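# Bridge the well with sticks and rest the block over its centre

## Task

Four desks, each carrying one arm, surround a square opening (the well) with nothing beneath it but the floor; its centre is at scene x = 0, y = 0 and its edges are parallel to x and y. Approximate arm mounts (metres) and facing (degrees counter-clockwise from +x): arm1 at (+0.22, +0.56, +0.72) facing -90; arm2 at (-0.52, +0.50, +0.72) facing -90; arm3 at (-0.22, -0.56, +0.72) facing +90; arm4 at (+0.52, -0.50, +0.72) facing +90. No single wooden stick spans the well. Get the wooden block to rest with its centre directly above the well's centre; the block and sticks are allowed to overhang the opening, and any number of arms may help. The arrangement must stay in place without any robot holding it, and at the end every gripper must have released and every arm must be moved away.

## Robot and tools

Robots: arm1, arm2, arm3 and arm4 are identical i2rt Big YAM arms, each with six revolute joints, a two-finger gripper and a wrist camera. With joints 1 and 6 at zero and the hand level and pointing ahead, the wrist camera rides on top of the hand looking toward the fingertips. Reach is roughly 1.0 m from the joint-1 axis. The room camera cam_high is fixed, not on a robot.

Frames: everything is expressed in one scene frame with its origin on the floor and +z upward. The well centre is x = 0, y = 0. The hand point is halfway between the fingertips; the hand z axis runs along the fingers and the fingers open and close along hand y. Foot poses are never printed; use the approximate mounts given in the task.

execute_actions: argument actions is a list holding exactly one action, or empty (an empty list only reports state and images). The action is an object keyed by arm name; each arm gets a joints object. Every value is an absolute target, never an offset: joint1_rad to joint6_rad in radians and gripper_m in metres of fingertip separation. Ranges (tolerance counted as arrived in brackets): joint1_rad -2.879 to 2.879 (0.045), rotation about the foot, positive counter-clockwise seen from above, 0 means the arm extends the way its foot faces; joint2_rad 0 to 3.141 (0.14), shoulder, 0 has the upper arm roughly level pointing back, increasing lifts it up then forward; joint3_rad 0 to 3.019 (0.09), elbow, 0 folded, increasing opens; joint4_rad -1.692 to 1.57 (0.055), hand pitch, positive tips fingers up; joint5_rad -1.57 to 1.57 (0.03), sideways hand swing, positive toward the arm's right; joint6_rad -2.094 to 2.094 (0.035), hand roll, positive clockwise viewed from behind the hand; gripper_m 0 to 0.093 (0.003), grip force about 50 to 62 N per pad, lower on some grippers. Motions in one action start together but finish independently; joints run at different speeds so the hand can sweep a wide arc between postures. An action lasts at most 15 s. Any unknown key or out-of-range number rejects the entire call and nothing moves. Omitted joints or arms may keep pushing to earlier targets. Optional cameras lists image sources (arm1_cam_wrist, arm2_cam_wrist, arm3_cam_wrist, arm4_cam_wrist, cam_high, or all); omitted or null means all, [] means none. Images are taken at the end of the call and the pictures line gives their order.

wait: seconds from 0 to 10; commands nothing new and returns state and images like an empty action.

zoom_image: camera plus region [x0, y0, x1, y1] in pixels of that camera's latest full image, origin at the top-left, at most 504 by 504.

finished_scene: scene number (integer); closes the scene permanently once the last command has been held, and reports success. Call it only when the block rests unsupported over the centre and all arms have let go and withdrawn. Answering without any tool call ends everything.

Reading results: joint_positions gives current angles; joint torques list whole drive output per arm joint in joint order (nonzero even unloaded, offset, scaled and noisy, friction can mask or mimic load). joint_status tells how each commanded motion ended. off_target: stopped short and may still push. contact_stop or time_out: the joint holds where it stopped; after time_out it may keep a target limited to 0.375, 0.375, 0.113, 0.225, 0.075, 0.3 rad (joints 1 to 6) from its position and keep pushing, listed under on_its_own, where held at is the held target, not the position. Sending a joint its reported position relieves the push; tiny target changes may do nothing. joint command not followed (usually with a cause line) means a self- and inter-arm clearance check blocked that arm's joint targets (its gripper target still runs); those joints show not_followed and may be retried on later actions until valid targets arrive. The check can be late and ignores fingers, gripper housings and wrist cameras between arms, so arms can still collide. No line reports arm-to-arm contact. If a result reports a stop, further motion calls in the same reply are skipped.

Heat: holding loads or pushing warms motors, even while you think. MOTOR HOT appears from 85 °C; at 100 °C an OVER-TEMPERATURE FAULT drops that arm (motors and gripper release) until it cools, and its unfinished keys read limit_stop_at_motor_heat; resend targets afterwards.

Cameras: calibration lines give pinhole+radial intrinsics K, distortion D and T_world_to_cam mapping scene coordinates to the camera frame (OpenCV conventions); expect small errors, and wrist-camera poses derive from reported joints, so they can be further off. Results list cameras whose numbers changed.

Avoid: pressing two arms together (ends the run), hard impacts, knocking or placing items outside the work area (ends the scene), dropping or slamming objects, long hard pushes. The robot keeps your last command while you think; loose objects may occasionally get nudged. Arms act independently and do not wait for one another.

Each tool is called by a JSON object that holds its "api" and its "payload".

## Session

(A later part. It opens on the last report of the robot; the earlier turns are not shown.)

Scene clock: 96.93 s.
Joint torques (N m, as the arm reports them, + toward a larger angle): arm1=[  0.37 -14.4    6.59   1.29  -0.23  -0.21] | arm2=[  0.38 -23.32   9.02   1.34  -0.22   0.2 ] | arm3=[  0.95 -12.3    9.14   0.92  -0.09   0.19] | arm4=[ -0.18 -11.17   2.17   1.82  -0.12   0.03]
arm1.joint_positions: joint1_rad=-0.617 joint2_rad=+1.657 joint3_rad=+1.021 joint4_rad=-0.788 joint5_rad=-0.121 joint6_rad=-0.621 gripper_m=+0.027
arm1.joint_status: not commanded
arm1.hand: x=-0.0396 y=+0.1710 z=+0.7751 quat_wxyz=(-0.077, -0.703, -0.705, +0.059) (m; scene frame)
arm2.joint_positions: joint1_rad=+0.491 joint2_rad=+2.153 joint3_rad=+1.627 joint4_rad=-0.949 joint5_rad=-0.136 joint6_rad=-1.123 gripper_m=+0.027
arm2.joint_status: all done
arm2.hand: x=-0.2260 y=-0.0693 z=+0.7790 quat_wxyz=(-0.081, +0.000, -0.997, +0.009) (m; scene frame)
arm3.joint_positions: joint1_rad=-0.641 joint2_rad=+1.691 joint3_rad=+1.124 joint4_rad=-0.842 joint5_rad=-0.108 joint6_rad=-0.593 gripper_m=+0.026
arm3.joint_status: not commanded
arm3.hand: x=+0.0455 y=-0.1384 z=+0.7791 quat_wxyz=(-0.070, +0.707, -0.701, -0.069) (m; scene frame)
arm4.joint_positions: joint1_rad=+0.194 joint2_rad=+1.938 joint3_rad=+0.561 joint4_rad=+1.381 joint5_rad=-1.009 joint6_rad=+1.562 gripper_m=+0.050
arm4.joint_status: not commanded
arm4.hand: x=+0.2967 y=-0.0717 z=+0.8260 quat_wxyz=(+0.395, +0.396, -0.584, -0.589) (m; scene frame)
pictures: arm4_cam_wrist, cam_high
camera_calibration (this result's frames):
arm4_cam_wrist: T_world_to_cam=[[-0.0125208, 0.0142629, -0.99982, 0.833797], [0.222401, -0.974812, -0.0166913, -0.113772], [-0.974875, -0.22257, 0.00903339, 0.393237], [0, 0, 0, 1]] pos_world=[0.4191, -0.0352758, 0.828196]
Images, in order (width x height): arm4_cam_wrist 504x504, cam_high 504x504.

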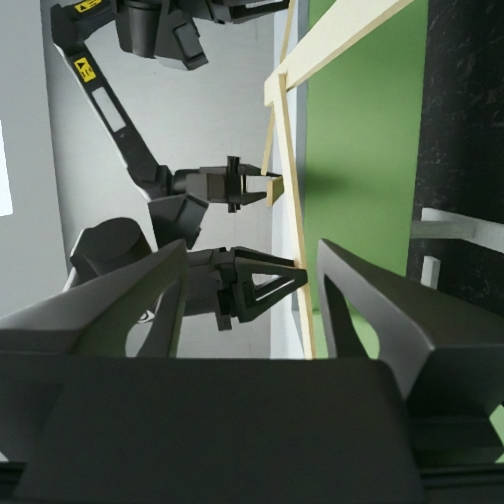

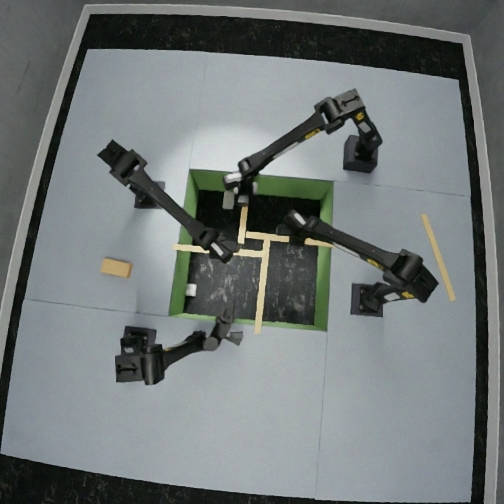

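{"api": "execute_actions", "payload": {"actions": [{"arm2": {"joints": {"joint1_rad": 0.542, "joint3_rad": 1.622, "joint6_rad": -1.066}}}], "cameras": ["arm4_cam_wrist", "cam_high"]}}

{"api": "zoom_image", "payload": {"camera": "arm4_cam_wrist", "region": [200, 50, 360, 250]}}

Scene clock: 98.13 s.
Joint torques (N m, as the arm reports them, + toward a larger angle): arm1=[  0.41 -14.39   6.6    1.3   -0.23  -0.2 ] | arm2=[ -0.29 -23.14   8.77   1.48  -0.24   0.17] | arm3=[  0.9  -12.22   9.13   0.91  -0.09   0.19] | arm4=[ -0.25 -11.2    2.18   1.84  -0.13   0.02]
arm1.joint_positions: joint1_rad=-0.617 joint2_rad=+1.657 joint3_rad=+1.021 joint4_rad=-0.788 joint5_rad=-0.121 joint6_rad=-0.621 gripper_m=+0.027
arm1.joint_status: not commanded
arm1.hand: x=-0.0396 y=+0.1710 z=+0.7751 quat_wxyz=(-0.077, -0.703, -0.705, +0.059) (m; scene frame)
arm2.joint_positions: joint1_rad=+0.546 joint2_rad=+2.153 joint3_rad=+1.627 joint4_rad=-0.949 joint5_rad=-0.136 joint6_rad=-1.077 gripper_m=+0.027
arm2.joint_status: all done
arm2.hand: x=-0.1952 y=-0.0523 z=+0.7791 quat_wxyz=(-0.082, +0.004, -0.997, +0.005) (m; scene frame)
arm3.joint_positions: joint1_rad=-0.641 joint2_rad=+1.691 joint3_rad=+1.124 joint4_rad=-0.842 joint5_rad=-0.108 joint6_rad=-0.593 gripper_m=+0.026
arm3.joint_status: not commanded
arm3.hand: x=+0.0455 y=-0.1384 z=+0.7791 quat_wxyz=(-0.070, +0.707, -0.701, -0.069) (m; scene frame)
arm4.joint_positions: joint1_rad=+0.194 joint2_rad=+1.938 joint3_rad=+0.561 joint4_rad=+1.381 joint5_rad=-1.009 joint6_rad=+1.562 gripper_m=+0.050
arm4.joint_status: not commanded
arm4.hand: x=+0.2967 y=-0.0717 z=+0.8260 quat_wxyz=(+0.395, +0.396, -0.584, -0.589) (m; scene frame)
pictures: arm4_cam_wrist, cam_high
camera_calibration (this result's frames):
arm4_cam_wrist: T_world_to_cam=[[-0.0125208, 0.0142629, -0.99982, 0.833797], [0.222401, -0.974812, -0.0166913, -0.113772], [-0.974875, -0.22257, 0.00903339, 0.393237], [0, 0, 0, 1]] pos_world=[0.4191, -0.0352758, 0.828196]
Images, in order (width x height): arm4_cam_wrist 504x504, cam_high 504x504.

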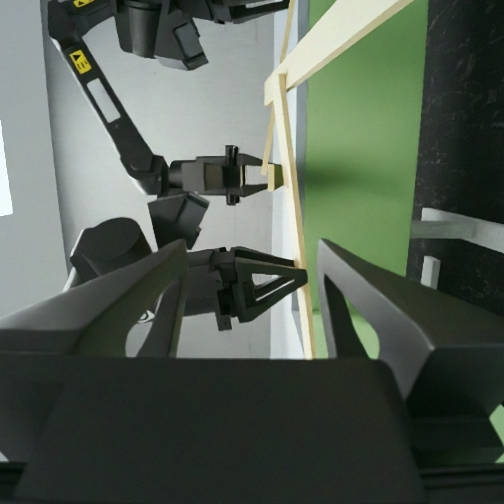

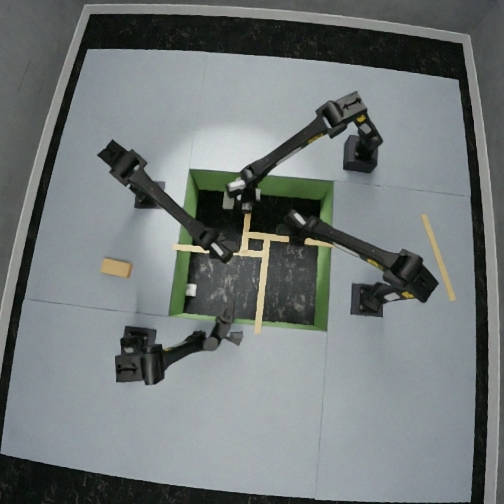

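Region (200, 50, 360, 250) of arm4_cam_wrist's 504x504 image, scaled by 2.520, with more detail than that image has; it fills the left 403 columns of this view, and the rest is white.

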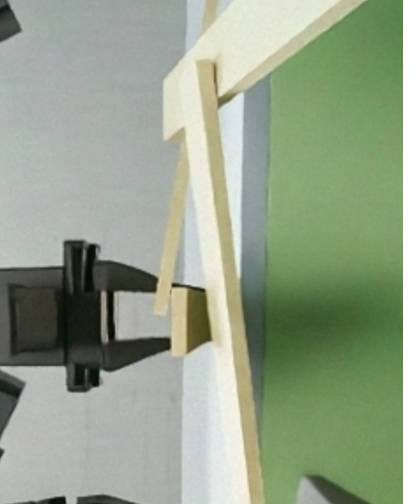

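{"api": "execute_actions", "payload": {"actions": [{"arm2": {"joints": {"joint1_rad": 0.578, "joint6_rad": -1.032}}}], "cameras": ["arm4_cam_wrist", "cam_high"]}}

{"api": "zoom_image", "payload": {"camera": "arm4_cam_wrist", "region": [200, 50, 360, 250]}}

{"api": "zoom_image", "payload": {"camera": "cam_high", "region": [160, 160, 345, 345]}}

Scene clock: 99.27 s.
Joint torques (N m, as the arm reports them, + toward a larger angle): arm1=[  0.35 -14.4    6.58   1.3   -0.23  -0.2 ] | arm2=[ -0.45 -23.16   8.85   1.37  -0.25   0.23] | arm3=[  0.87 -12.28   9.15   0.92  -0.09   0.19] | arm4=[ -0.13 -11.18   2.17   1.77  -0.12   0.03]
arm1.joint_positions: joint1_rad=-0.617 joint2_rad=+1.657 joint3_rad=+1.021 joint4_rad=-0.788 joint5_rad=-0.121 joint6_rad=-0.621 gripper_m=+0.027
arm1.joint_status: not commanded
arm1.hand: x=-0.0396 y=+0.1710 z=+0.7751 quat_wxyz=(-0.077, -0.703, -0.705, +0.059) (m; scene frame)
arm2.joint_positions: joint1_rad=+0.575 joint2_rad=+2.153 joint3_rad=+1.627 joint4_rad=-0.949 joint5_rad=-0.136 joint6_rad=-1.043 gripper_m=+0.027
arm2.joint_status: all done
arm2.hand: x=-0.1791 y=-0.0425 z=+0.7792 quat_wxyz=(-0.082, +0.002, -0.997, +0.002) (m; scene frame)
arm3.joint_positions: joint1_rad=-0.641 joint2_rad=+1.691 joint3_rad=+1.124 joint4_rad=-0.842 joint5_rad=-0.108 joint6_rad=-0.593 gripper_m=+0.026
arm3.joint_status: not commanded
arm3.hand: x=+0.0455 y=-0.1384 z=+0.7791 quat_wxyz=(-0.070, +0.707, -0.701, -0.069) (m; scene frame)
arm4.joint_positions: joint1_rad=+0.194 joint2_rad=+1.938 joint3_rad=+0.561 joint4_rad=+1.381 joint5_rad=-1.009 joint6_rad=+1.562 gripper_m=+0.050
arm4.joint_status: not commanded
arm4.hand: x=+0.2967 y=-0.0717 z=+0.8260 quat_wxyz=(+0.395, +0.396, -0.584, -0.589) (m; scene frame)
pictures: arm4_cam_wrist, cam_high
camera_calibration (this result's frames):
arm4_cam_wrist: T_world_to_cam=[[-0.0125208, 0.0142629, -0.99982, 0.833797], [0.222401, -0.974812, -0.0166913, -0.113772], [-0.974875, -0.22257, 0.00903339, 0.393237], [0, 0, 0, 1]] pos_world=[0.4191, -0.0352758, 0.828196]
Images, in order (width x height): arm4_cam_wrist 504x504, cam_high 504x504.

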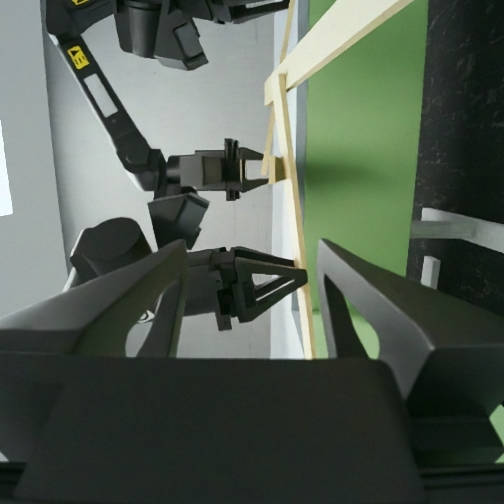

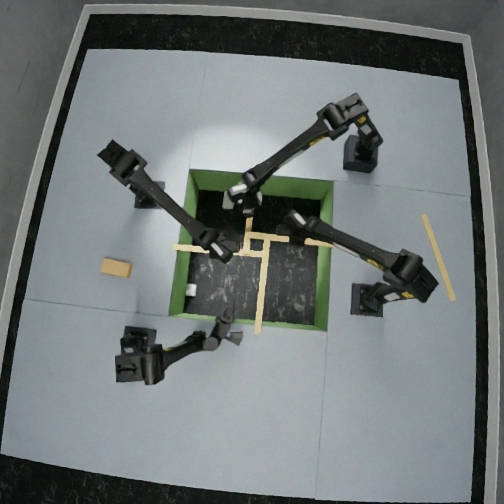

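Region (200, 50, 360, 250) of arm4_cam_wrist's 504x504 image, scaled by 2.520, with more detail than that image has; it fills the left 403 columns of this view, and the rest is white.

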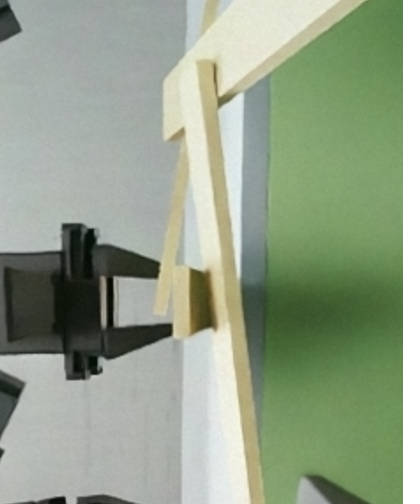

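Region (160, 160, 345, 345) of cam_high's 504x504 image, scaled by 2.724, with more detail than that image has.

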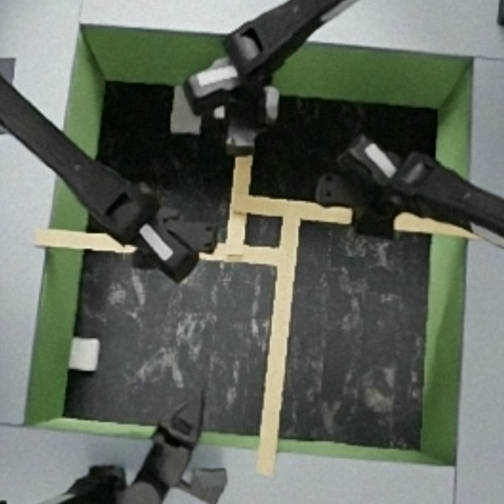

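{"api": "execute_actions", "payload": {"actions": [{"arm2": {"joints": {"joint3_rad": 1.61, "joint4_rad": -0.917}}}], "cameras": ["arm2_cam_wrist", "arm4_cam_wrist", "cam_high"]}}

{"api": "zoom_image", "payload": {"camera": "arm4_cam_wrist", "region": [200, 50, 360, 250]}}

Scene clock: 100.03 s.
Joint torques (N m, as the arm reports them, + toward a larger angle): arm1=[  0.42 -14.36   6.59   1.3   -0.23  -0.2 ] | arm2=[  0.   -22.53   9.13   1.42  -0.24   0.15] | arm3=[  0.94 -12.16   9.04   0.89  -0.1    0.19] | arm4=[ -0.25 -11.25   2.18   1.83  -0.13   0.04]
arm1.joint_positions: joint1_rad=-0.617 joint2_rad=+1.657 joint3_rad=+1.021 joint4_rad=-0.788 joint5_rad=-0.121 joint6_rad=-0.621 gripper_m=+0.027
arm1.joint_status: not commanded
arm1.hand: x=-0.0396 y=+0.1710 z=+0.7751 quat_wxyz=(-0.077, -0.703, -0.705, +0.059) (m; scene frame)
arm2.joint_positions: joint1_rad=+0.575 joint2_rad=+2.153 joint3_rad=+1.614 joint4_rad=-0.934 joint5_rad=-0.136 joint6_rad=-1.042 gripper_m=+0.027
arm2.joint_status: all done
arm2.hand: x=-0.1800 y=-0.0409 z=+0.7750 quat_wxyz=(-0.083, +0.001, -0.997, +0.003) (m; scene frame)
arm3.joint_positions: joint1_rad=-0.641 joint2_rad=+1.691 joint3_rad=+1.124 joint4_rad=-0.842 joint5_rad=-0.108 joint6_rad=-0.593 gripper_m=+0.026
arm3.joint_status: not commanded
arm3.hand: x=+0.0455 y=-0.1384 z=+0.7791 quat_wxyz=(-0.070, +0.707, -0.701, -0.069) (m; scene frame)
arm4.joint_positions: joint1_rad=+0.194 joint2_rad=+1.938 joint3_rad=+0.561 joint4_rad=+1.381 joint5_rad=-1.009 joint6_rad=+1.562 gripper_m=+0.050
arm4.joint_status: not commanded
arm4.hand: x=+0.2967 y=-0.0717 z=+0.8260 quat_wxyz=(+0.395, +0.396, -0.584, -0.589) (m; scene frame)
pictures: arm2_cam_wrist, arm4_cam_wrist, cam_high
camera_calibration (this result's frames):
arm2_cam_wrist: T_world_to_cam=[[0.00252014, -0.999997, 0.00071881, -0.0392029], [-0.903399, -0.00196847, 0.428797, -0.489202], [-0.428794, -0.00173, -0.903401, 0.741385], [0, 0, 0, 1]] pos_world=[-0.123944, -0.0388832, 0.879564]
arm4_cam_wrist: T_world_to_cam=[[-0.0125208, 0.0142629, -0.99982, 0.833797], [0.222401, -0.974812, -0.0166913, -0.113772], [-0.974875, -0.22257, 0.00903339, 0.393237], [0, 0, 0, 1]] pos_world=[0.4191, -0.0352758, 0.828196]
Images, in order (width x height): arm2_cam_wrist 504x504, arm4_cam_wrist 504x504, cam_high 504x504.

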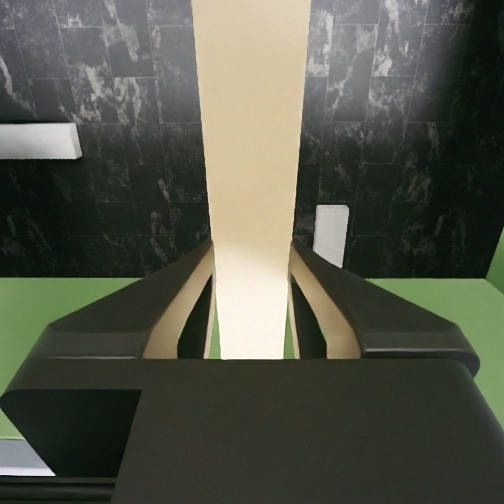

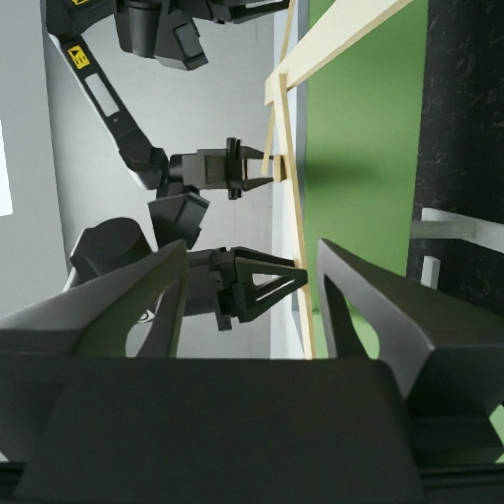

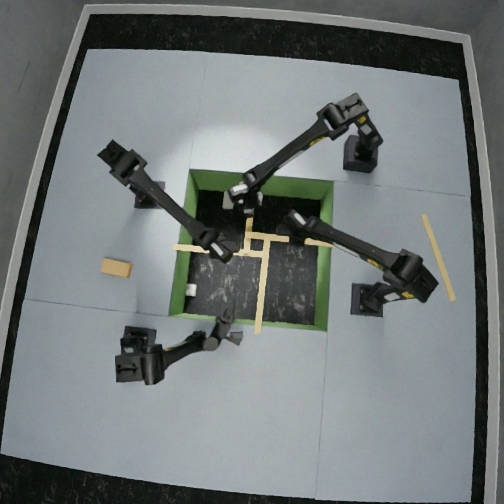

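Region (200, 50, 360, 250) of arm4_cam_wrist's 504x504 image, scaled by 2.520, with more detail than that image has; it fills the left 403 columns of this view, and the rest is white.

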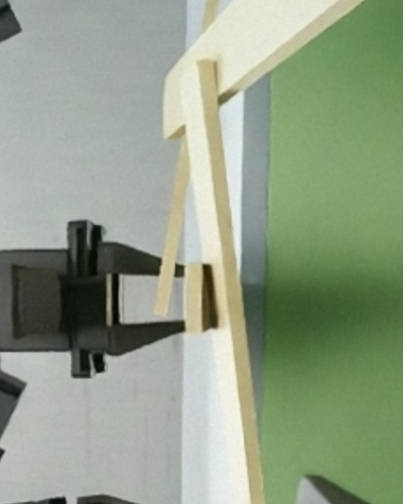

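{"api": "execute_actions", "payload": {"actions": [{"arm4": {"joints": {"joint2_rad": 1.7, "joint3_rad": 1.6, "joint5_rad": 0.0, "joint6_rad": -0.955, "gripper_m": 0.06}}}], "cameras": ["cam_high"]}}

Scene clock: 105.80 s.
Joint torques (N m, as the arm reports them, + toward a larger angle): arm1=[  0.36 -14.34   6.6    1.3   -0.23  -0.2 ] | arm2=[  0.17 -22.7    9.03   1.36  -0.22   0.16] | arm3=[  0.88 -12.28   9.13   0.91  -0.09   0.19] | arm4=[ -0.31 -13.74  10.     0.55   0.13  -0.04]
arm1.joint_positions: joint1_rad=-0.617 joint2_rad=+1.657 joint3_rad=+1.021 joint4_rad=-0.788 joint5_rad=-0.121 joint6_rad=-0.621 gripper_m=+0.027
arm1.joint_status: not commanded
arm1.hand: x=-0.0396 y=+0.1710 z=+0.7751 quat_wxyz=(-0.077, -0.703, -0.705, +0.059) (m; scene frame)
arm2.joint_positions: joint1_rad=+0.575 joint2_rad=+2.153 joint3_rad=+1.614 joint4_rad=-0.934 joint5_rad=-0.136 joint6_rad=-1.042 gripper_m=+0.027
arm2.joint_status: not commanded
arm2.hand: x=-0.1800 y=-0.0409 z=+0.7750 quat_wxyz=(-0.083, +0.001, -0.997, +0.003) (m; scene frame)
arm3.joint_positions: joint1_rad=-0.641 joint2_rad=+1.691 joint3_rad=+1.124 joint4_rad=-0.842 joint5_rad=-0.108 joint6_rad=-0.593 gripper_m=+0.026
arm3.joint_status: not commanded
arm3.hand: x=+0.0455 y=-0.1384 z=+0.7791 quat_wxyz=(-0.070, +0.707, -0.701, -0.069) (m; scene frame)
arm4.joint_positions: joint1_rad=+0.194 joint2_rad=+1.695 joint3_rad=+1.568 joint4_rad=+1.381 joint5_rad=-0.003 joint6_rad=-0.942 gripper_m=+0.060
arm4.joint_status: all done
arm4.hand: x=+0.4195 y=+0.0866 z=+1.4222 quat_wxyz=(-0.908, +0.156, -0.037, -0.388) (m; scene frame)
pictures: cam_high
Images, in order (width x height): cam_high 504x504.

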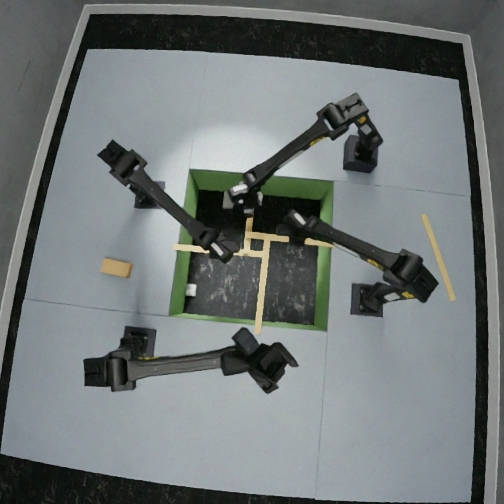

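{"api": "execute_actions", "payload": {"actions": [{"arm4": {"joints": {"joint1_rad": 0.644, "joint4_rad": -1.38, "joint3_rad": 1.75}}}], "cameras": ["cam_high"]}}

Scene clock: 108.40 s.
Joint torques (N m, as the arm reports them, + toward a larger angle): arm1=[  0.37 -14.43   6.6    1.3   -0.23  -0.2 ] | arm2=[ -0.51 -22.95   8.88   1.47  -0.23   0.15] | arm3=[  0.87 -12.27   9.13   0.91  -0.09   0.18] | arm4=[  0.47 -13.97   9.99  -0.03  -0.11  -0.05]
arm1.joint_positions: joint1_rad=-0.617 joint2_rad=+1.657 joint3_rad=+1.021 joint4_rad=-0.788 joint5_rad=-0.121 joint6_rad=-0.621 gripper_m=+0.027
arm1.joint_status: not commanded
arm1.hand: x=-0.0396 y=+0.1710 z=+0.7751 quat_wxyz=(-0.077, -0.703, -0.705, +0.059) (m; scene frame)
arm2.joint_positions: joint1_rad=+0.575 joint2_rad=+2.153 joint3_rad=+1.614 joint4_rad=-0.934 joint5_rad=-0.136 joint6_rad=-1.042 gripper_m=+0.027
arm2.joint_status: not commanded
arm2.hand: x=-0.1800 y=-0.0409 z=+0.7750 quat_wxyz=(-0.083, +0.001, -0.997, +0.003) (m; scene frame)
arm3.joint_positions: joint1_rad=-0.641 joint2_rad=+1.691 joint3_rad=+1.124 joint4_rad=-0.842 joint5_rad=-0.108 joint6_rad=-0.593 gripper_m=+0.026
arm3.joint_status: not commanded
arm3.hand: x=+0.0455 y=-0.1384 z=+0.7791 quat_wxyz=(-0.070, +0.707, -0.701, -0.069) (m; scene frame)
arm4.joint_positions: joint1_rad=+0.640 joint2_rad=+1.693 joint3_rad=+1.723 joint4_rad=-1.363 joint5_rad=-0.002 joint6_rad=-0.944 gripper_m=+0.060
arm4.joint_status: all done
arm4.hand: x=+0.1863 y=-0.0314 z=+1.0117 quat_wxyz=(-0.093, +0.993, -0.003, -0.073) (m; scene frame)
pictures: cam_high
Images, in order (width x height): cam_high 504x504.

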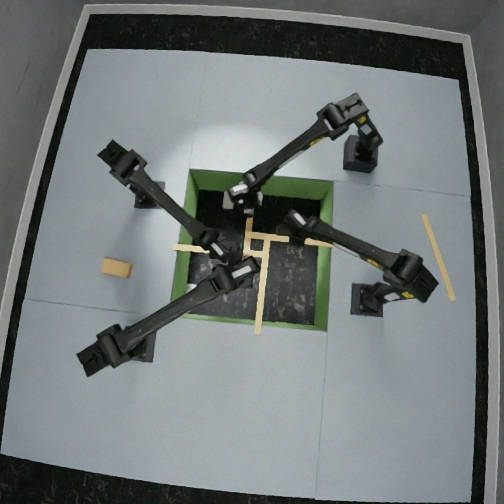

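{"api": "execute_actions", "payload": {"actions": [{"arm4": {"joints": {"joint2_rad": 2.02, "joint3_rad": 2.03}}}], "cameras": []}}

{"api": "execute_actions", "payload": {"actions": [{"arm4": {"joints": {"joint2_rad": 2.18}}}], "cameras": ["arm4_cam_wrist", "cam_high"]}}

Scene clock: 110.00 s.
Joint torques (N m, as the arm reports them, + toward a larger angle): arm1=[  0.38 -14.39   6.6    1.3   -0.23  -0.2 ] | arm2=[ -0.26 -22.8    8.87   1.29  -0.27   0.18] | arm3=[  0.88 -12.29   9.15   0.91  -0.09   0.18] | arm4=[  0.25 -19.94  10.93   0.02  -0.11  -0.05]
arm1.joint_positions: joint1_rad=-0.617 joint2_rad=+1.657 joint3_rad=+1.021 joint4_rad=-0.788 joint5_rad=-0.121 joint6_rad=-0.621 gripper_m=+0.027
arm1.joint_status: not commanded
arm1.hand: x=-0.0396 y=+0.1710 z=+0.7751 quat_wxyz=(-0.077, -0.703, -0.705, +0.059) (m; scene frame)
arm2.joint_positions: joint1_rad=+0.575 joint2_rad=+2.153 joint3_rad=+1.614 joint4_rad=-0.934 joint5_rad=-0.136 joint6_rad=-1.042 gripper_m=+0.027
arm2.joint_status: not commanded
arm2.hand: x=-0.1800 y=-0.0409 z=+0.7750 quat_wxyz=(-0.083, +0.001, -0.997, +0.003) (m; scene frame)
arm3.joint_positions: joint1_rad=-0.641 joint2_rad=+1.691 joint3_rad=+1.124 joint4_rad=-0.842 joint5_rad=-0.108 joint6_rad=-0.593 gripper_m=+0.026
arm3.joint_status: not commanded
arm3.hand: x=+0.0455 y=-0.1384 z=+0.7791 quat_wxyz=(-0.070, +0.707, -0.701, -0.069) (m; scene frame)
arm4.joint_positions: joint1_rad=+0.640 joint2_rad=+2.027 joint3_rad=+1.989 joint4_rad=-1.368 joint5_rad=-0.002 joint6_rad=-0.944 gripper_m=+0.060
arm4.joint_status: all done
arm4.hand: x=+0.1294 y=+0.0467 z=+0.9244 quat_wxyz=(-0.063, +0.997, -0.002, -0.051) (m; scene frame)
pictures: none
No camera images: the call's "cameras" was empty. Leave "cameras" out to get every camera's image.

Scene clock: 111.10 s.
Joint torques (N m, as the arm reports them, + toward a larger angle): arm1=[  0.39 -14.36   6.6    1.3   -0.23  -0.21] | arm2=[  0.35 -23.03   8.79   1.48  -0.19   0.18] | arm3=[  0.95 -12.29   9.13   0.91  -0.09   0.19] | arm4=[  0.36 -20.97   9.12  -0.2   -0.1   -0.06]
arm1.joint_positions: joint1_rad=-0.617 joint2_rad=+1.657 joint3_rad=+1.021 joint4_rad=-0.788 joint5_rad=-0.121 joint6_rad=-0.621 gripper_m=+0.027
arm1.joint_status: not commanded
arm1.hand: x=-0.0396 y=+0.1710 z=+0.7751 quat_wxyz=(-0.077, -0.703, -0.705, +0.059) (m; scene frame)
arm2.joint_positions: joint1_rad=+0.575 joint2_rad=+2.153 joint3_rad=+1.614 joint4_rad=-0.934 joint5_rad=-0.136 joint6_rad=-1.042 gripper_m=+0.027
arm2.joint_status: not commanded
arm2.hand: x=-0.1800 y=-0.0409 z=+0.7750 quat_wxyz=(-0.083, +0.001, -0.997, +0.003) (m; scene frame)
arm3.joint_positions: joint1_rad=-0.641 joint2_rad=+1.691 joint3_rad=+1.124 joint4_rad=-0.842 joint5_rad=-0.108 joint6_rad=-0.593 gripper_m=+0.026
arm3.joint_status: not commanded
arm3.hand: x=+0.0455 y=-0.1384 z=+0.7791 quat_wxyz=(-0.070, +0.707, -0.701, -0.069) (m; scene frame)
arm4.joint_positions: joint1_rad=+0.640 joint2_rad=+2.187 joint3_rad=+2.009 joint4_rad=-1.368 joint5_rad=-0.002 joint6_rad=-0.944 gripper_m=+0.060
arm4.joint_status: all done
arm4.hand: x=+0.1252 y=+0.0512 z=+0.8277 quat_wxyz=(-0.007, +1.000, -0.002, -0.010) (m; scene frame)
pictures: arm4_cam_wrist, cam_high
camera_calibration (this result's frames):
arm4_cam_wrist: T_world_to_cam=[[0.000467887, 0.999999, 0.00147967, -0.049332], [0.83204, -0.0012101, 0.554714, -0.554905], [0.554715, 0.000971605, -0.83204, 0.746629], [0, 0, 0, 1]] pos_world=[0.0475597, 0.0479351, 0.929112]
Images, in order (width x height): arm4_cam_wrist 504x504, cam_high 504x504.

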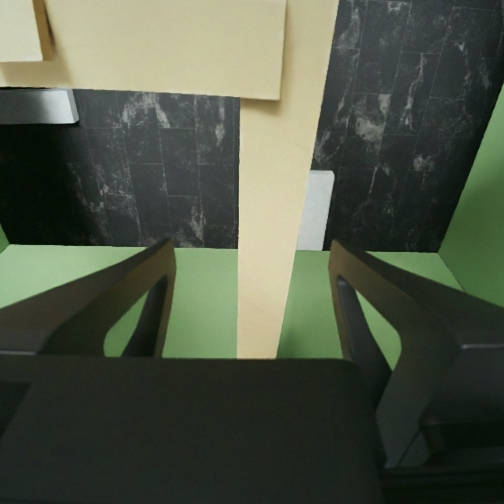

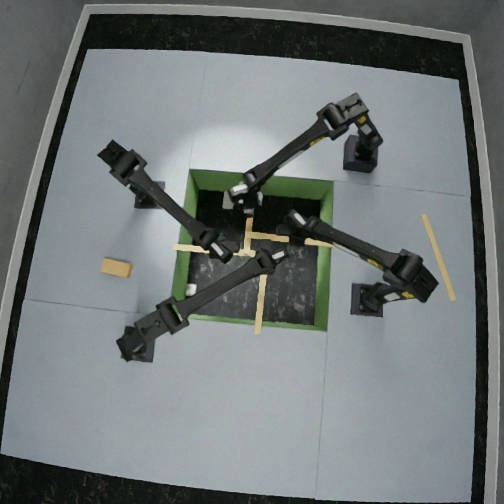

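{"api": "execute_actions", "payload": {"actions": [{"arm4": {"joints": {"joint2_rad": 2.25, "joint3_rad": 1.925, "joint4_rad": -1.217, "gripper_m": 0.075}}}], "cameras": ["arm4_cam_wrist", "cam_high"]}}

Scene clock: 112.53 s.
Joint torques (N m, as the arm reports them, + toward a larger angle): arm1=[  0.35 -14.37   6.59   1.3   -0.23  -0.21] | arm2=[ -0.4  -23.07   8.78   1.34  -0.17   0.16] | arm3=[  0.9  -12.32   9.14   0.89  -0.09   0.18] | arm4=[  0.22 -20.16   7.65   0.74  -0.11  -0.05]
arm1.joint_positions: joint1_rad=-0.617 joint2_rad=+1.657 joint3_rad=+1.021 joint4_rad=-0.788 joint5_rad=-0.121 joint6_rad=-0.621 gripper_m=+0.027
arm1.joint_status: not commanded
arm1.hand: x=-0.0396 y=+0.1710 z=+0.7751 quat_wxyz=(-0.077, -0.703, -0.705, +0.059) (m; scene frame)
arm2.joint_positions: joint1_rad=+0.575 joint2_rad=+2.153 joint3_rad=+1.614 joint4_rad=-0.934 joint5_rad=-0.136 joint6_rad=-1.042 gripper_m=+0.027
arm2.joint_status: not commanded
arm2.hand: x=-0.1800 y=-0.0409 z=+0.7750 quat_wxyz=(-0.083, +0.001, -0.997, +0.003) (m; scene frame)
arm3.joint_positions: joint1_rad=-0.641 joint2_rad=+1.691 joint3_rad=+1.124 joint4_rad=-0.842 joint5_rad=-0.108 joint6_rad=-0.593 gripper_m=+0.026
arm3.joint_status: not commanded
arm3.hand: x=+0.0455 y=-0.1384 z=+0.7791 quat_wxyz=(-0.070, +0.707, -0.701, -0.069) (m; scene frame)
arm4.joint_positions: joint1_rad=+0.640 joint2_rad=+2.245 joint3_rad=+1.918 joint4_rad=-1.233 joint5_rad=-0.002 joint6_rad=-0.944 gripper_m=+0.075
arm4.joint_status: all done
arm4.hand: x=+0.1262 y=+0.0489 z=+0.7563 quat_wxyz=(-0.001, +1.000, -0.002, -0.006) (m; scene frame)
pictures: arm4_cam_wrist, cam_high
camera_calibration (this result's frames):
arm4_cam_wrist: T_world_to_cam=[[0.000393823, 0.999953, -0.00967106, -0.0384291], [0.82757, 0.00510307, 0.56134, -0.520907], [0.561363, -0.00822454, -0.827529, 0.682885], [0, 0, 0, 1]] pos_world=[0.0477557, 0.046702, 0.857141]
Images, in order (width x height): arm4_cam_wrist 504x504, cam_high 504x504.

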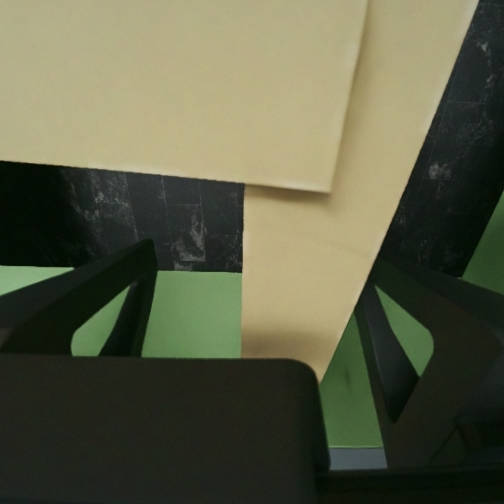

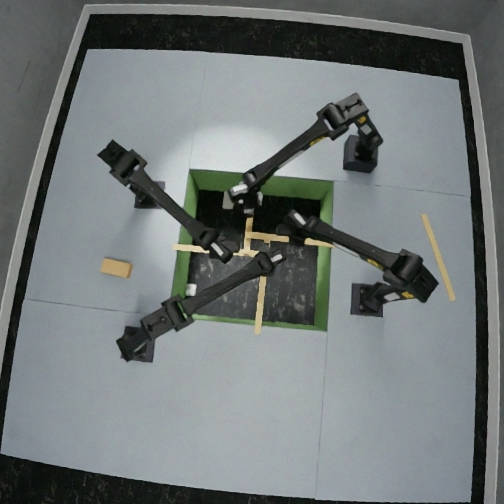

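{"api": "execute_actions", "payload": {"actions": [{"arm4": {"joints": {"gripper_m": 0.053}}, "arm1": {"joints": {"joint3_rad": 1.013, "joint4_rad": -0.822, "joint5_rad": -0.104}}}], "cameras": ["arm1_cam_wrist", "arm4_cam_wrist", "cam_high"]}}

Scene clock: 113.83 s.
Joint torques (N m, as the arm reports them, + toward a larger angle): arm1=[  0.42 -14.23   6.18   0.51  -0.08  -0.2 ] | arm2=[ -0.16 -22.81   8.88   1.46  -0.23   0.18] | arm3=[  0.91 -12.3    9.13   0.91  -0.09   0.19] | arm4=[  0.44 -20.22   7.6    0.8   -0.1   -0.05]
arm1.joint_positions: joint1_rad=-0.617 joint2_rad=+1.657 joint3_rad=+1.019 joint4_rad=-0.814 joint5_rad=-0.105 joint6_rad=-0.621 gripper_m=+0.027
arm1.joint_status: all done
arm1.hand: x=-0.0373 y=+0.1787 z=+0.7731 quat_wxyz=(-0.067, -0.705, -0.705, +0.046) (m; scene frame)
arm2.joint_positions: joint1_rad=+0.575 joint2_rad=+2.153 joint3_rad=+1.614 joint4_rad=-0.934 joint5_rad=-0.136 joint6_rad=-1.042 gripper_m=+0.027
arm2.joint_status: not commanded
arm2.hand: x=-0.1800 y=-0.0409 z=+0.7750 quat_wxyz=(-0.083, +0.001, -0.997, +0.003) (m; scene frame)
arm3.joint_positions: joint1_rad=-0.641 joint2_rad=+1.691 joint3_rad=+1.124 joint4_rad=-0.842 joint5_rad=-0.108 joint6_rad=-0.593 gripper_m=+0.026
arm3.joint_status: not commanded
arm3.hand: x=+0.0455 y=-0.1384 z=+0.7791 quat_wxyz=(-0.070, +0.707, -0.701, -0.069) (m; scene frame)
arm4.joint_positions: joint1_rad=+0.640 joint2_rad=+2.245 joint3_rad=+1.918 joint4_rad=-1.233 joint5_rad=-0.002 joint6_rad=-0.944 gripper_m=+0.053
arm4.joint_status: all done
arm4.hand: x=+0.1262 y=+0.0489 z=+0.7563 quat_wxyz=(-0.001, +1.000, -0.002, -0.006) (m; scene frame)
pictures: arm1_cam_wrist, arm4_cam_wrist, cam_high
camera_calibration (this result's frames):
arm1_cam_wrist: T_world_to_cam=[[-0.999217, -0.0102323, -0.0382191, -0.00542598], [-0.0261032, 0.896408, 0.44246, -0.500586], [0.0297326, 0.443111, -0.895974, 0.740875], [0, 0, 0, 1]] pos_world=[-0.0405167, 0.120384, 0.885086]
arm4_cam_wrist: T_world_to_cam=[[0.000393823, 0.999953, -0.00967106, -0.0384291], [0.82757, 0.00510307, 0.56134, -0.520907], [0.561363, -0.00822454, -0.827529, 0.682885], [0, 0, 0, 1]] pos_world=[0.0477557, 0.046702, 0.857141]
Images, in order (width x height): arm1_cam_wrist 504x504, arm4_cam_wrist 504x504, cam_high 504x504.

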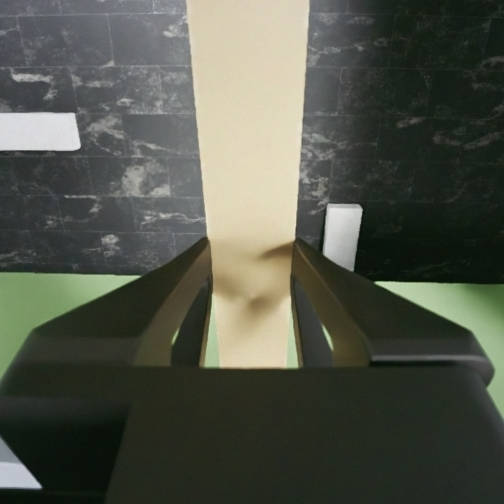

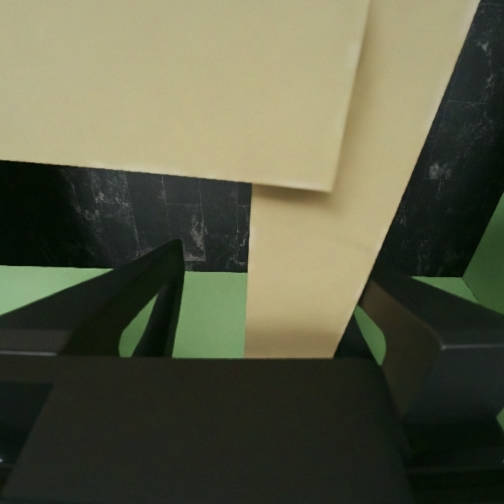

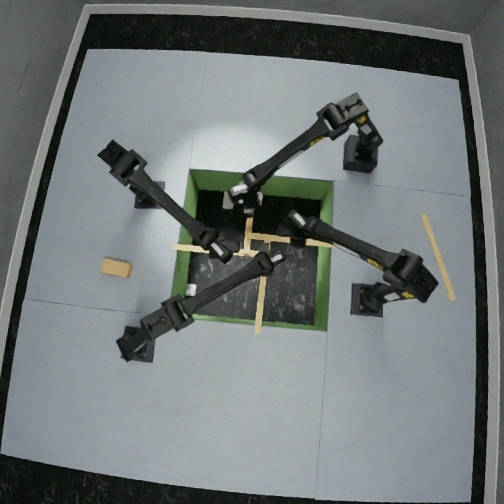

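{"api": "execute_actions", "payload": {"actions": [{"arm4": {"joints": {"gripper_m": 0.04}}}], "cameras": ["arm4_cam_wrist", "cam_high"]}}

Scene clock: 114.57 s.
Joint torques (N m, as the arm reports them, + toward a larger angle): arm1=[  0.37 -14.33   6.28   0.5   -0.09  -0.2 ] | arm2=[  0.07 -23.71   8.86   1.31  -0.21   0.17] | arm3=[  0.86 -12.27   9.15   0.9   -0.09   0.19] | arm4=[  0.33 -20.32   7.63   0.73  -0.1   -0.06]
arm1.joint_positions: joint1_rad=-0.617 joint2_rad=+1.657 joint3_rad=+1.019 joint4_rad=-0.814 joint5_rad=-0.105 joint6_rad=-0.621 gripper_m=+0.027
arm1.joint_status: not commanded
arm1.hand: x=-0.0373 y=+0.1787 z=+0.7731 quat_wxyz=(-0.067, -0.705, -0.705, +0.046) (m; scene frame)
arm2.joint_positions: joint1_rad=+0.575 joint2_rad=+2.153 joint3_rad=+1.614 joint4_rad=-0.934 joint5_rad=-0.136 joint6_rad=-1.042 gripper_m=+0.027
arm2.joint_status: not commanded
arm2.hand: x=-0.1800 y=-0.0409 z=+0.7750 quat_wxyz=(-0.083, +0.001, -0.997, +0.003) (m; scene frame)
arm3.joint_positions: joint1_rad=-0.641 joint2_rad=+1.691 joint3_rad=+1.124 joint4_rad=-0.842 joint5_rad=-0.108 joint6_rad=-0.593 gripper_m=+0.026
arm3.joint_status: not commanded
arm3.hand: x=+0.0455 y=-0.1384 z=+0.7791 quat_wxyz=(-0.070, +0.707, -0.701, -0.069) (m; scene frame)
arm4.joint_positions: joint1_rad=+0.640 joint2_rad=+2.245 joint3_rad=+1.918 joint4_rad=-1.233 joint5_rad=-0.002 joint6_rad=-0.944 gripper_m=+0.040
arm4.joint_status: all done
arm4.hand: x=+0.1262 y=+0.0489 z=+0.7563 quat_wxyz=(-0.001, +1.000, -0.002, -0.006) (m; scene frame)
pictures: arm4_cam_wrist, cam_high
camera_calibration (this result's frames):
arm4_cam_wrist: T_world_to_cam=[[0.000393823, 0.999953, -0.00967106, -0.0384291], [0.82757, 0.00510307, 0.56134, -0.520907], [0.561363, -0.00822454, -0.827529, 0.682885], [0, 0, 0, 1]] pos_world=[0.0477557, 0.046702, 0.857141]
Images, in order (width x height): arm4_cam_wrist 504x504, cam_high 504x504.

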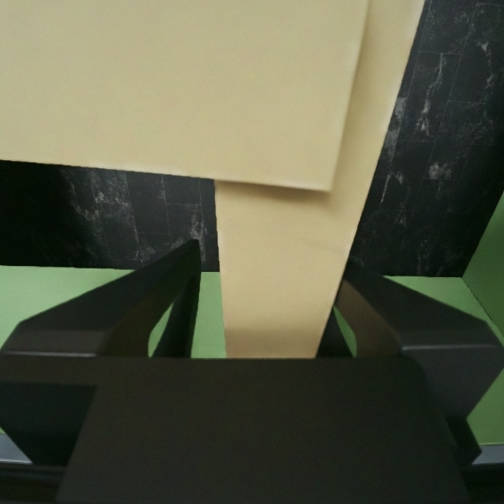

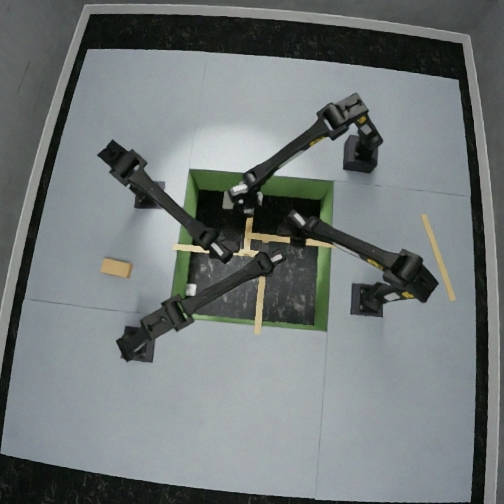

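B is sliding back under C's tip as intended. Closing the cage further.

{"api": "execute_actions", "payload": {"actions": [{"arm4": {"joints": {"gripper_m": 0.031}}}], "cameras": ["arm4_cam_wrist", "cam_high"]}}

{"api": "zoom_image", "payload": {"camera": "cam_high", "region": [160, 160, 345, 345]}}

Scene clock: 115.23 s.
Joint torques (N m, as the arm reports them, + toward a larger angle): arm1=[  0.33 -14.31   6.26   0.51  -0.09  -0.2 ] | arm2=[  0.23 -23.19   8.98   1.52  -0.21   0.16] | arm3=[  0.92 -12.26   9.14   0.91  -0.09   0.18] | arm4=[  0.43 -20.24   7.62   0.78  -0.12  -0.05]
arm1.joint_positions: joint1_rad=-0.617 joint2_rad=+1.657 joint3_rad=+1.019 joint4_rad=-0.814 joint5_rad=-0.105 joint6_rad=-0.621 gripper_m=+0.027
arm1.joint_status: not commanded
arm1.hand: x=-0.0373 y=+0.1787 z=+0.7731 quat_wxyz=(-0.067, -0.705, -0.705, +0.046) (m; scene frame)
arm2.joint_positions: joint1_rad=+0.575 joint2_rad=+2.153 joint3_rad=+1.614 joint4_rad=-0.934 joint5_rad=-0.136 joint6_rad=-1.042 gripper_m=+0.027
arm2.joint_status: not commanded
arm2.hand: x=-0.1800 y=-0.0409 z=+0.7750 quat_wxyz=(-0.083, +0.001, -0.997, +0.003) (m; scene frame)
arm3.joint_positions: joint1_rad=-0.641 joint2_rad=+1.691 joint3_rad=+1.124 joint4_rad=-0.842 joint5_rad=-0.108 joint6_rad=-0.593 gripper_m=+0.026
arm3.joint_status: not commanded
arm3.hand: x=+0.0455 y=-0.1384 z=+0.7791 quat_wxyz=(-0.070, +0.707, -0.701, -0.069) (m; scene frame)
arm4.joint_positions: joint1_rad=+0.640 joint2_rad=+2.245 joint3_rad=+1.918 joint4_rad=-1.233 joint5_rad=-0.002 joint6_rad=-0.944 gripper_m=+0.031
arm4.joint_status: all done
arm4.hand: x=+0.1262 y=+0.0489 z=+0.7563 quat_wxyz=(-0.001, +1.000, -0.002, -0.006) (m; scene frame)
pictures: arm4_cam_wrist, cam_high
camera_calibration (this result's frames):
arm4_cam_wrist: T_world_to_cam=[[0.000393823, 0.999953, -0.00967106, -0.0384291], [0.82757, 0.00510307, 0.56134, -0.520907], [0.561363, -0.00822454, -0.827529, 0.682885], [0, 0, 0, 1]] pos_world=[0.0477557, 0.046702, 0.857141]
Images, in order (width x height): arm4_cam_wrist 504x504, cam_high 504x504.

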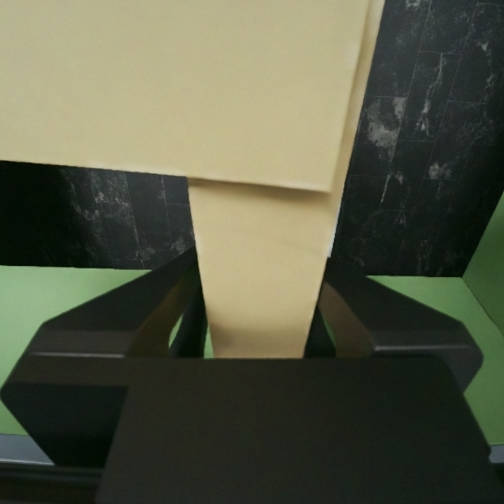

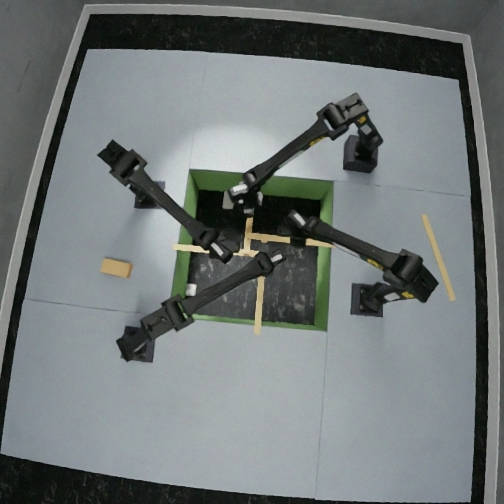

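Region (160, 160, 345, 345) of cam_high's 504x504 image, scaled by 2.724, with more detail than that image has.

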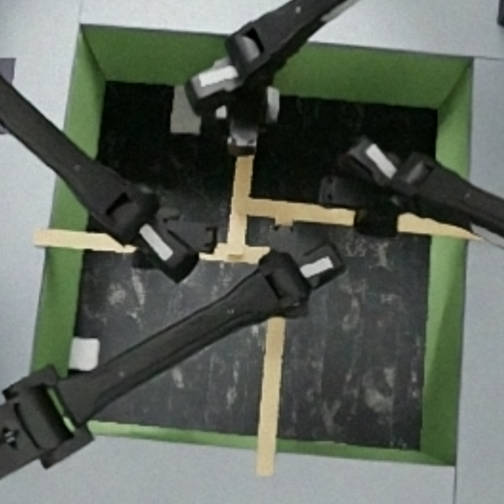

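{"api": "zoom_image", "payload": {"camera": "cam_high", "region": [225, 215, 295, 275]}}

Region (225, 215, 295, 275) of cam_high's 504x504 image, scaled by 7.200, with more detail than that image has; it fills the top 432 rows of this view, and the rest is white.

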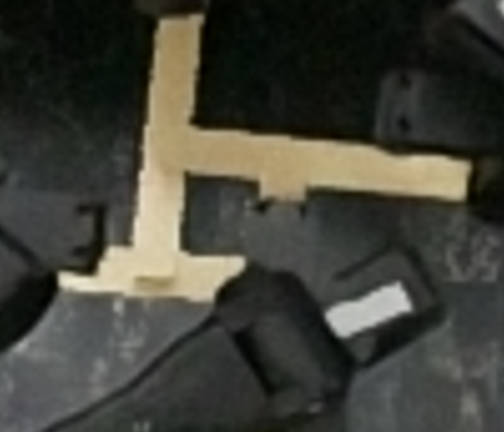

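{"api": "execute_actions", "payload": {"actions": [{"arm3": {"joints": {"gripper_m": 0.031}}, "arm2": {"joints": {"gripper_m": 0.031}}}]}}

Scene clock: 116.40 s.
Joint torques (N m, as the arm reports them, + toward a larger angle): arm1=[  0.32 -14.37   6.25   0.57  -0.15  -0.21] | arm2=[ -0.14 -23.13   8.98   1.57  -0.19   0.13] | arm3=[  0.91 -12.37   9.21   0.92  -0.09   0.18] | arm4=[ -0.07 -20.32   7.59   0.79  -0.1   -0.06]
arm1.joint_positions: joint1_rad=-0.617 joint2_rad=+1.657 joint3_rad=+1.019 joint4_rad=-0.816 joint5_rad=-0.103 joint6_rad=-0.621 gripper_m=+0.027
arm1.joint_status: not commanded
arm1.hand: x=-0.0373 y=+0.1792 z=+0.7730 quat_wxyz=(-0.066, -0.705, -0.705, +0.045) (m; scene frame)
arm2.joint_positions: joint1_rad=+0.575 joint2_rad=+2.153 joint3_rad=+1.614 joint4_rad=-0.934 joint5_rad=-0.136 joint6_rad=-1.042 gripper_m=+0.031
arm2.joint_status: all done
arm2.hand: x=-0.1800 y=-0.0409 z=+0.7750 quat_wxyz=(-0.083, +0.001, -0.997, +0.003) (m; scene frame)
arm3.joint_positions: joint1_rad=-0.641 joint2_rad=+1.691 joint3_rad=+1.124 joint4_rad=-0.842 joint5_rad=-0.108 joint6_rad=-0.593 gripper_m=+0.031
arm3.joint_status: all done
arm3.hand: x=+0.0455 y=-0.1384 z=+0.7791 quat_wxyz=(-0.070, +0.707, -0.701, -0.069) (m; scene frame)
arm4.joint_positions: joint1_rad=+0.640 joint2_rad=+2.245 joint3_rad=+1.918 joint4_rad=-1.233 joint5_rad=-0.002 joint6_rad=-0.944 gripper_m=+0.031
arm4.joint_status: not commanded
arm4.hand: x=+0.1262 y=+0.0489 z=+0.7563 quat_wxyz=(-0.001, +1.000, -0.002, -0.006) (m; scene frame)
pictures: arm1_cam_wrist, arm2_cam_wrist, arm3_cam_wrist, arm4_cam_wrist, cam_high
camera_calibration (this result's frames):
arm1_cam_wrist: T_world_to_cam=[[-0.999231, -0.0100019, -0.0379067, -0.00570234], [-0.0258209, 0.895469, 0.444374, -0.502259], [0.0294997, 0.445011, -0.895039, 0.73954], [0, 0, 0, 1]] pos_world=[-0.0404829, 0.120597, 0.884891]
arm2_cam_wrist: T_world_to_cam=[[0.00214389, -0.999997, 0.000655939, -0.039222], [-0.9034, -0.00165553, 0.428795, -0.489188], [-0.428792, -0.00151186, -0.903402, 0.741395], [0, 0, 0, 1]] pos_world=[-0.123944, -0.0389109, 0.879565]
arm3_cam_wrist: T_world_to_cam=[[0.999848, 0.0174543, -0.000183121, -0.0413377], [0.0159677, -0.910351, 0.41353, -0.444316], [0.00705116, -0.41347, -0.910491, 0.772341], [0, 0, 0, 1]] pos_world=[0.0429802, -0.084422, 0.886939]
arm4_cam_wrist: T_world_to_cam=[[0.000393823, 0.999953, -0.00967106, -0.0384291], [0.82757, 0.00510307, 0.56134, -0.520907], [0.561363, -0.00822454, -0.827529, 0.682885], [0, 0, 0, 1]] pos_world=[0.0477557, 0.046702, 0.857141]
Images, in order (width x height): arm1_cam_wrist 504x504, arm2_cam_wrist 504x504, arm3_cam_wrist 504x504, arm4_cam_wrist 504x504, cam_high 504x504.

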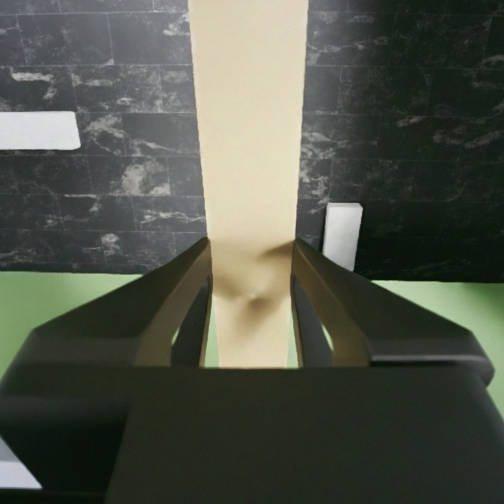

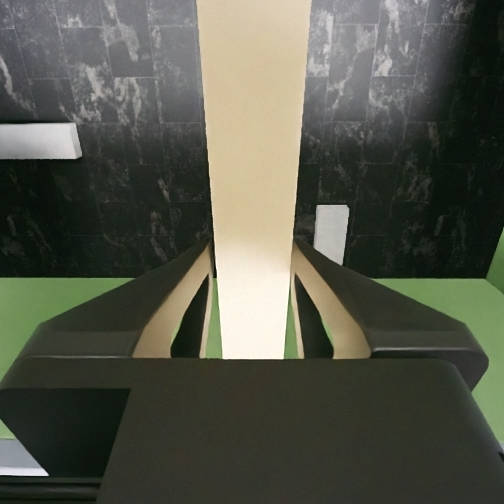

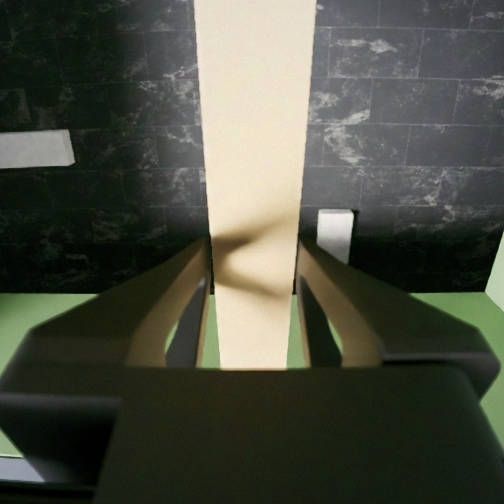

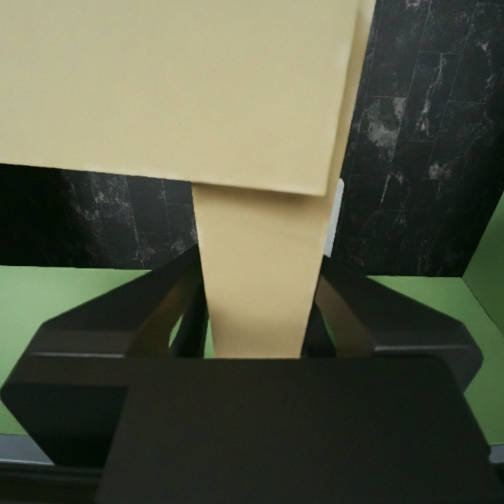

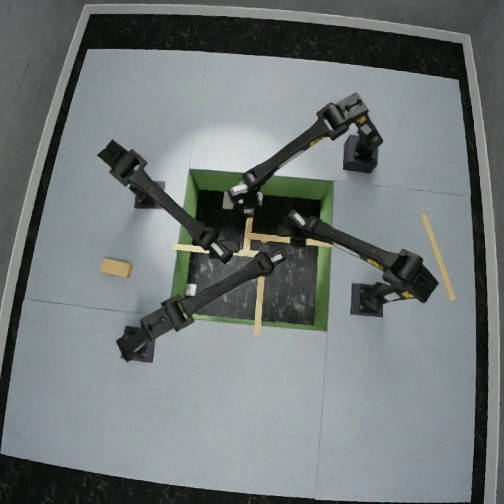

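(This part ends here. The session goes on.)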